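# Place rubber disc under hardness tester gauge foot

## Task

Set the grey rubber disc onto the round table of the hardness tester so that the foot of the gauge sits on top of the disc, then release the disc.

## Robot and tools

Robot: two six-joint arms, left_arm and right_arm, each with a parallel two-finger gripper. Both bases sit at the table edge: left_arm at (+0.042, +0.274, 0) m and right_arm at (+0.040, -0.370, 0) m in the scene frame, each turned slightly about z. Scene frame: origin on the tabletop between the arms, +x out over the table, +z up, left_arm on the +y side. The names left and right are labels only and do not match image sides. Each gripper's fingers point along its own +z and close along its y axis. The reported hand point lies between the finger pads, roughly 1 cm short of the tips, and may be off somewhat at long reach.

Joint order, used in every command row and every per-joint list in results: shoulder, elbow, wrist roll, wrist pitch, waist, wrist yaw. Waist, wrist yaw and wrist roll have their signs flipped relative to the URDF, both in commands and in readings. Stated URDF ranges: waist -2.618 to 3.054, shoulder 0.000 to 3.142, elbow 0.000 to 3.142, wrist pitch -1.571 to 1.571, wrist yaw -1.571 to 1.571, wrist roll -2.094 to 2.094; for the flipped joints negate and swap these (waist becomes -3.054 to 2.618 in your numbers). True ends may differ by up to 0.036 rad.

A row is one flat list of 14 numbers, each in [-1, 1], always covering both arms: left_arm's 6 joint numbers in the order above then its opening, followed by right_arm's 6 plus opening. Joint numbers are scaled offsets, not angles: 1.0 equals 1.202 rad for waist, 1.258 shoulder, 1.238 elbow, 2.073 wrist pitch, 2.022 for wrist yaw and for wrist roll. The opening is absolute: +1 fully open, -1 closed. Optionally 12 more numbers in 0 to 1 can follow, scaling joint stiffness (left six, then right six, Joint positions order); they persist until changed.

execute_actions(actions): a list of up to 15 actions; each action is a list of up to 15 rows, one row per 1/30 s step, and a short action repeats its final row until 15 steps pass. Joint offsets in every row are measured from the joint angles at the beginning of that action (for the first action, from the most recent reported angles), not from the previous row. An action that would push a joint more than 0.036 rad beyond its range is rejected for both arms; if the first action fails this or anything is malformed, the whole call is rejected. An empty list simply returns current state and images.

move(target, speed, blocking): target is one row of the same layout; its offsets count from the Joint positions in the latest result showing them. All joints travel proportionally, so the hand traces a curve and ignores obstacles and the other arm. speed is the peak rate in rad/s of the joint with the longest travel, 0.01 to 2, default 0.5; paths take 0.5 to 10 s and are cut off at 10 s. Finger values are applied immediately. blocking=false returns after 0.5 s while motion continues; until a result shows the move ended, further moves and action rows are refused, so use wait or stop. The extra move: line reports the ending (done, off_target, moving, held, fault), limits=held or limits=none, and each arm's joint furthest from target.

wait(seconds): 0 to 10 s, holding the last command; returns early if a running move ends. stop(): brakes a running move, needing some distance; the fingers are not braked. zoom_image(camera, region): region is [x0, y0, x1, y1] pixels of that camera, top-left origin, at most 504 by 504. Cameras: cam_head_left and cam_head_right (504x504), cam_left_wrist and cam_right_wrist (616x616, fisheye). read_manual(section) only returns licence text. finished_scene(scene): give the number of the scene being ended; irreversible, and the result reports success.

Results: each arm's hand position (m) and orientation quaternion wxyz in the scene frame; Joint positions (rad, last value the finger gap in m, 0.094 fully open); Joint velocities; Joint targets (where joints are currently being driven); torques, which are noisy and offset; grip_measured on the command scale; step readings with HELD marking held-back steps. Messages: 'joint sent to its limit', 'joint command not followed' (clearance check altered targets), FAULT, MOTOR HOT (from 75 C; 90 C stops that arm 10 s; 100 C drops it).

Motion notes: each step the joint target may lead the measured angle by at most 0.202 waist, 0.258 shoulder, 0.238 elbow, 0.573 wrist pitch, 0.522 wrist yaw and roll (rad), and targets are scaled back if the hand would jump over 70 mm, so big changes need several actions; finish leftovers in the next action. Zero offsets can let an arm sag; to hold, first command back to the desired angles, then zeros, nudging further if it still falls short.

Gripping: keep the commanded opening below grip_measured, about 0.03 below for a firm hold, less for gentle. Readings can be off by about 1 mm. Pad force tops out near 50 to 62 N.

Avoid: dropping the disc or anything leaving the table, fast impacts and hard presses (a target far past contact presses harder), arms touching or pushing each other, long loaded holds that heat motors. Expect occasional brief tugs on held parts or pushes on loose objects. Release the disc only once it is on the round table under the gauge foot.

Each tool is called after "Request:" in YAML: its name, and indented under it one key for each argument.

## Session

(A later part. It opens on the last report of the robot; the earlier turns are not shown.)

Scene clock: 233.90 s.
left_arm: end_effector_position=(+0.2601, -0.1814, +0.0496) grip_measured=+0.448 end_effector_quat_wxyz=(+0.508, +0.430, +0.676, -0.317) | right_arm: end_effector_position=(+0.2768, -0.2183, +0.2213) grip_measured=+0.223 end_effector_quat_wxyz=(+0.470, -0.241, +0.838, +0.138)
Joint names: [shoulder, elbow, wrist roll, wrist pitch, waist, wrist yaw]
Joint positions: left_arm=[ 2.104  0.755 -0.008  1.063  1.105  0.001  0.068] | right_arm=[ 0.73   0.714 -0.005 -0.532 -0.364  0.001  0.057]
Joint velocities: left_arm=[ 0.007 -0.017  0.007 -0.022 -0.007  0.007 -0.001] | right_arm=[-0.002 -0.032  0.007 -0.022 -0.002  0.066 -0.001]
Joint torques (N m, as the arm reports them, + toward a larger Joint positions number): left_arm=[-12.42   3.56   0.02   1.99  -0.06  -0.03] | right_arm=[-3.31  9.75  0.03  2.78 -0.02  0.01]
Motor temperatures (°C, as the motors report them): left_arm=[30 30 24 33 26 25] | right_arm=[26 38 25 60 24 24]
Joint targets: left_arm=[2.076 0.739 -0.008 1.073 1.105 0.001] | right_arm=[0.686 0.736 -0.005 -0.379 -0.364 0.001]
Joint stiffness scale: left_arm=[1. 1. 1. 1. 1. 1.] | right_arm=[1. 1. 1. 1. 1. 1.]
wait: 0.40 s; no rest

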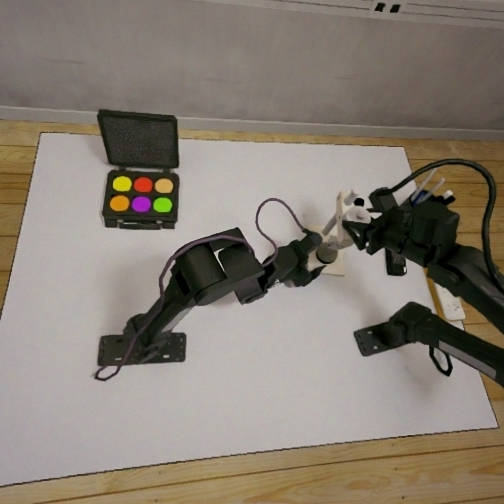

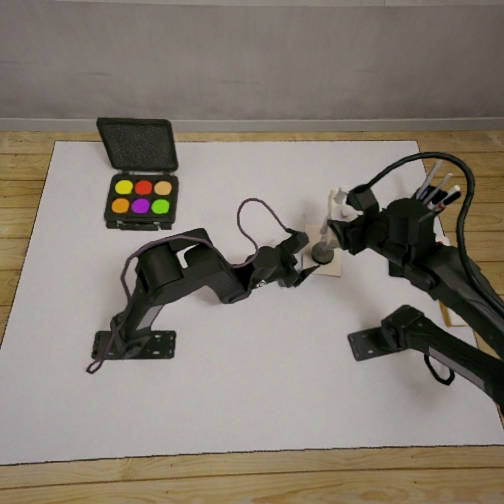

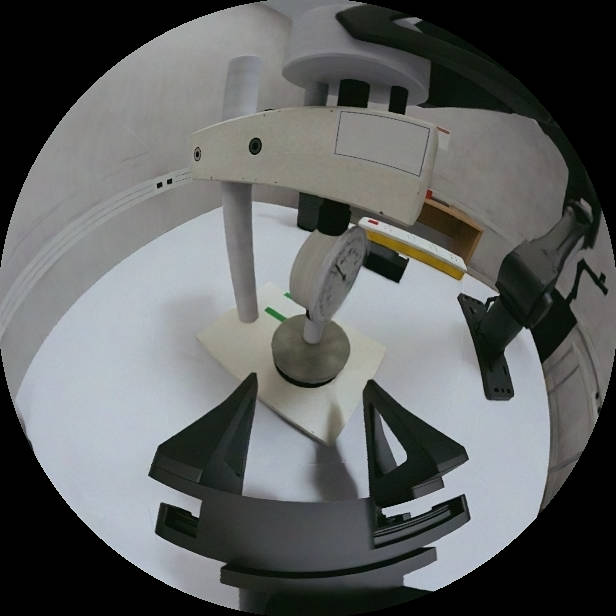

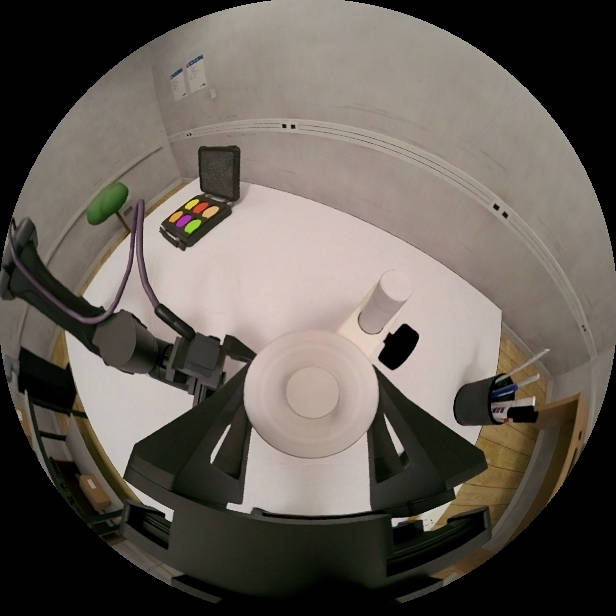

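Foot is in contact. Unload, release, back off.

Request:
execute_actions:
  actions:
    - [[0,0,0,0,0,0,0.45,-0.03,0.015,0,0.065,0,0,0.17],[0,0,0,0,0,0,0.45,-0.026,0.013,0,0.056,0,0,0.17],[0,0,0,0,0,0,0.45,-0.022,0.011,0,0.048,0,0,0.17],[0,0,0,0,0,0,0.45,-0.018,0.009,0,0.04,0,0,0.17],[0,0,0,0,0,0,0.45,-0.014,0.007,0,0.032,0,0,0.17],[0,0,0,0,0,0,0.45,-0.01,0.005,0,0.024,0,0,0.17],[0,0,0,0,0,0,0.45,-0.006,0.003,0,0.016,0,0,0.17],[0,0,0,0,0,0,0.45,-0.003,0,0,0.008,0,0,0.17],[0,0,0,0,0,0,0.45,0,0,0,0.003,0,0,0.17],[0,0,0,0,0,0,0.45,0,0,0,0.003,0,0,0.17],[0,0,0,0,0,0,0.45,0,0,0,0.003,0,0,0.22],[0,0,0,0,0,0,0.45,0,0,0,0.003,0,0,0.6]]

Request:
move:
  target: [-0.1,-0.15,0,0.04,0,0,0.45, -0.19,0.05,0,-0.13,0,0,0.6]
  speed: 0.4

Request:
zoom_image:
  camera: "cam_left_wrist"
  region: [190, 170, 430, 410]

Scene clock: 240.43 s.
left_arm: end_effector_position=(+0.2602, -0.1815, +0.0501) grip_measured=+0.448 end_effector_quat_wxyz=(+0.508, +0.430, +0.675, -0.318) | right_arm: end_effector_position=(+0.2772, -0.2181, +0.2203) grip_measured=+0.595 end_effector_quat_wxyz=(+0.469, -0.241, +0.838, +0.138)
Joint names: [shoulder, elbow, wrist roll, wrist pitch, waist, wrist yaw]
Joint positions: left_arm=[ 2.104  0.755 -0.008  1.064  1.105  0.001  0.068] | right_arm=[ 0.731  0.711 -0.005 -0.528 -0.364  0.001  0.075]
Joint velocities: left_arm=[-0.007 -0.007 -0.081 -0.022 -0.002  0.051  0.   ] | right_arm=[-0.027  0.012  0.051  0.037 -0.007  0.051  0.005]
Joint torques (N m, as the arm reports them, + toward a larger Joint positions number): left_arm=[-10.19   4.83   0.02   1.93  -0.06  -0.03] | right_arm=[-0.37  8.27  0.02  1.5   0.01  0.  ]
Motor temperatures (°C, as the motors report them): left_arm=[31 29 24 33 26 25] | right_arm=[25 37 25 60 24 24]
Joint targets: left_arm=[2.104 0.755 -0.008 1.062 1.105 0.001] | right_arm=[0.730 0.714 -0.005 -0.526 -0.364 0.001]
Joint stiffness scale: left_arm=[1. 1. 1. 1. 1. 1.] | right_arm=[1. 1. 1. 1. 1. 1.]
Step readings (joint positions):
0: left_arm=[2.104 0.755 -0.008 1.064 1.105 0.001] | right_arm=[0.730 0.714 -0.005 -0.532 -0.364 0.001]
1: left_arm=[2.104 0.755 -0.008 1.064 1.105 0.001] | right_arm=[0.730 0.714 -0.005 -0.532 -0.364 0.001]
2: left_arm=[2.104 0.755 -0.008 1.064 1.105 0.001] | right_arm=[0.730 0.714 -0.005 -0.533 -0.364 0.001]
4: left_arm=[2.104 0.755 -0.008 1.064 1.105 0.001] | right_arm=[0.730 0.714 -0.005 -0.534 -0.364 0.001]
8: left_arm=[2.104 0.755 -0.008 1.064 1.105 0.001] | right_arm=[0.730 0.711 -0.005 -0.534 -0.364 0.001]
15: Joint positions above

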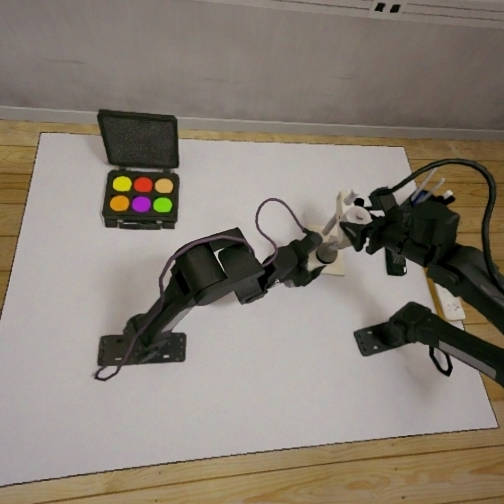

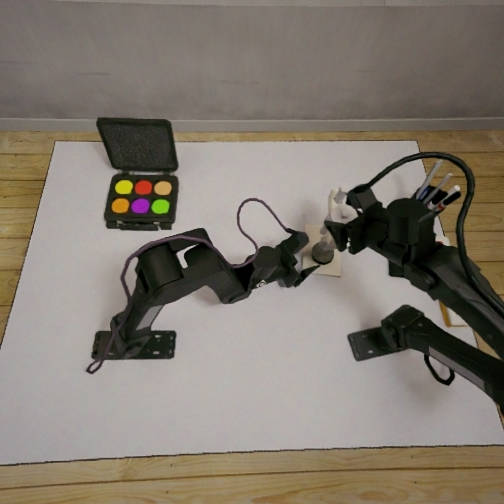

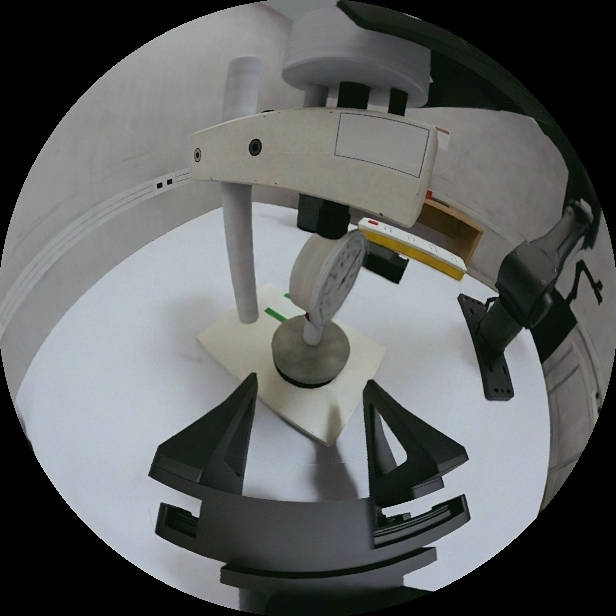

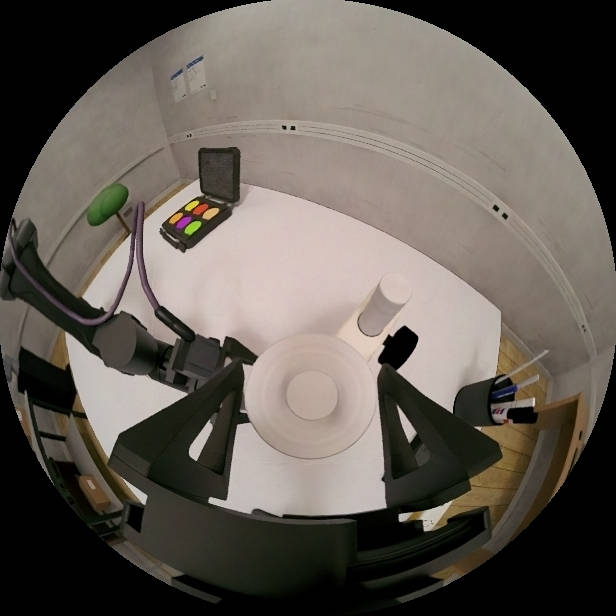

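Scene clock: 241.83 s.
left_arm: end_effector_position=(+0.2436, -0.1466, +0.0559) grip_measured=+0.448 end_effector_quat_wxyz=(+0.510, +0.429, +0.674, -0.319) | right_arm: end_effector_position=(+0.2321, -0.2466, +0.2437) grip_measured=+0.598 end_effector_quat_wxyz=(+0.484, -0.238, +0.830, +0.142)
Joint names: [shoulder, elbow, wrist roll, wrist pitch, waist, wrist yaw]
Joint positions: left_arm=[ 2.006  0.587 -0.008  1.138  1.105  0.001  0.068] | right_arm=[ 0.509  0.759 -0.005 -0.764 -0.364  0.001  0.075]
Joint velocities: left_arm=[-0.012  0.007 -0.007 -0.007  0.002 -0.007 -0.001] | right_arm=[ 0.012  0.002 -0.022 -0.007  0.007  0.037 -0.   ]
Joint torques (N m, as the arm reports them, + toward a larger Joint positions number): left_arm=[-11.03   3.03   0.02   1.99  -0.07  -0.03] | right_arm=[0.34 8.49 0.03 1.27 0.   0.  ]
Motor temperatures (°C, as the motors report them): left_arm=[31 29 24 34 26 25] | right_arm=[25 37 25 59 24 24]
Joint targets: left_arm=[1.979 0.569 -0.008 1.147 1.105 0.001] | right_arm=[0.493 0.772 -0.005 -0.797 -0.364 0.001]
Joint stiffness scale: left_arm=[1. 1. 1. 1. 1. 1.] | right_arm=[1. 1. 1. 1. 1. 1.]
move: off_target (left_arm, right_arm); limits=none; left_arm: farthest joint: the shoulder, 0.028 radians from its target (0.126 radians at the start); right_arm: farthest joint: the wrist pitch, 0.033 radians from its target (0.270 radians at the start)

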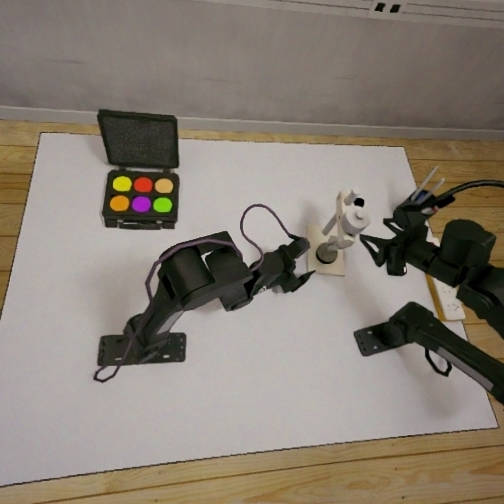

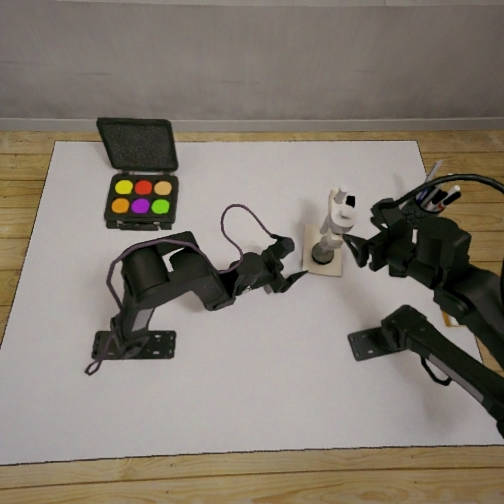

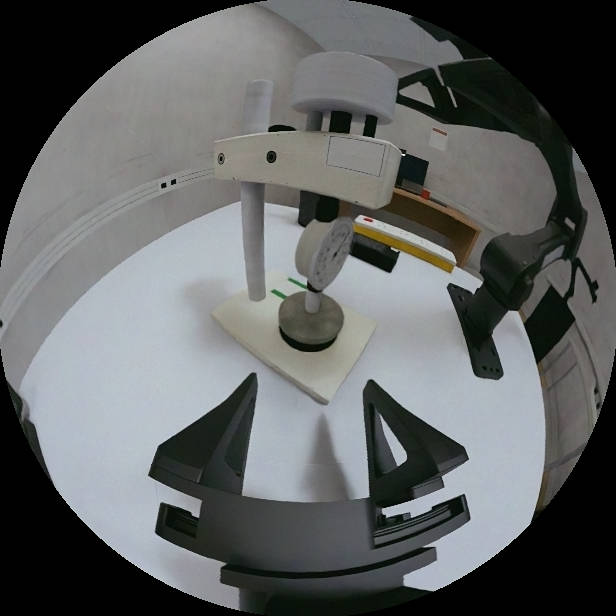

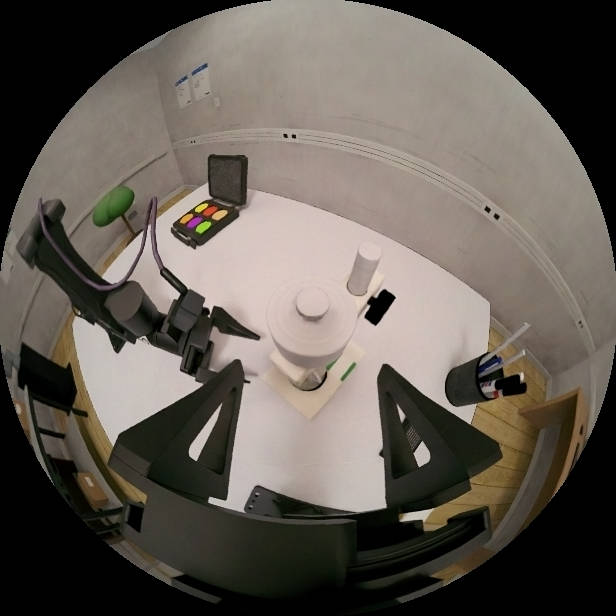

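Region (190, 170, 430, 410) of cam_left_wrist's 616x616 image, scaled by 2.100, with more detail than that image has.

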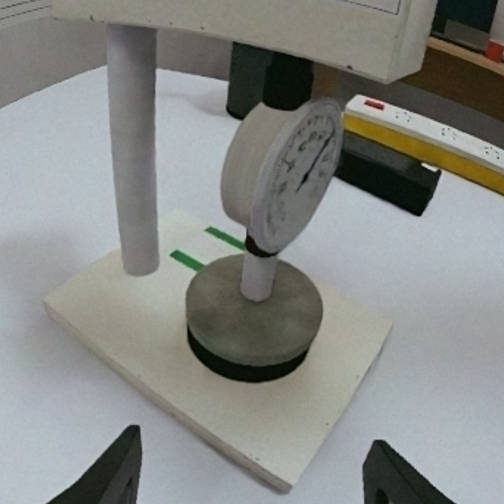

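Request:
finished_scene:
  scene: 1

The scene is finished: the task was done.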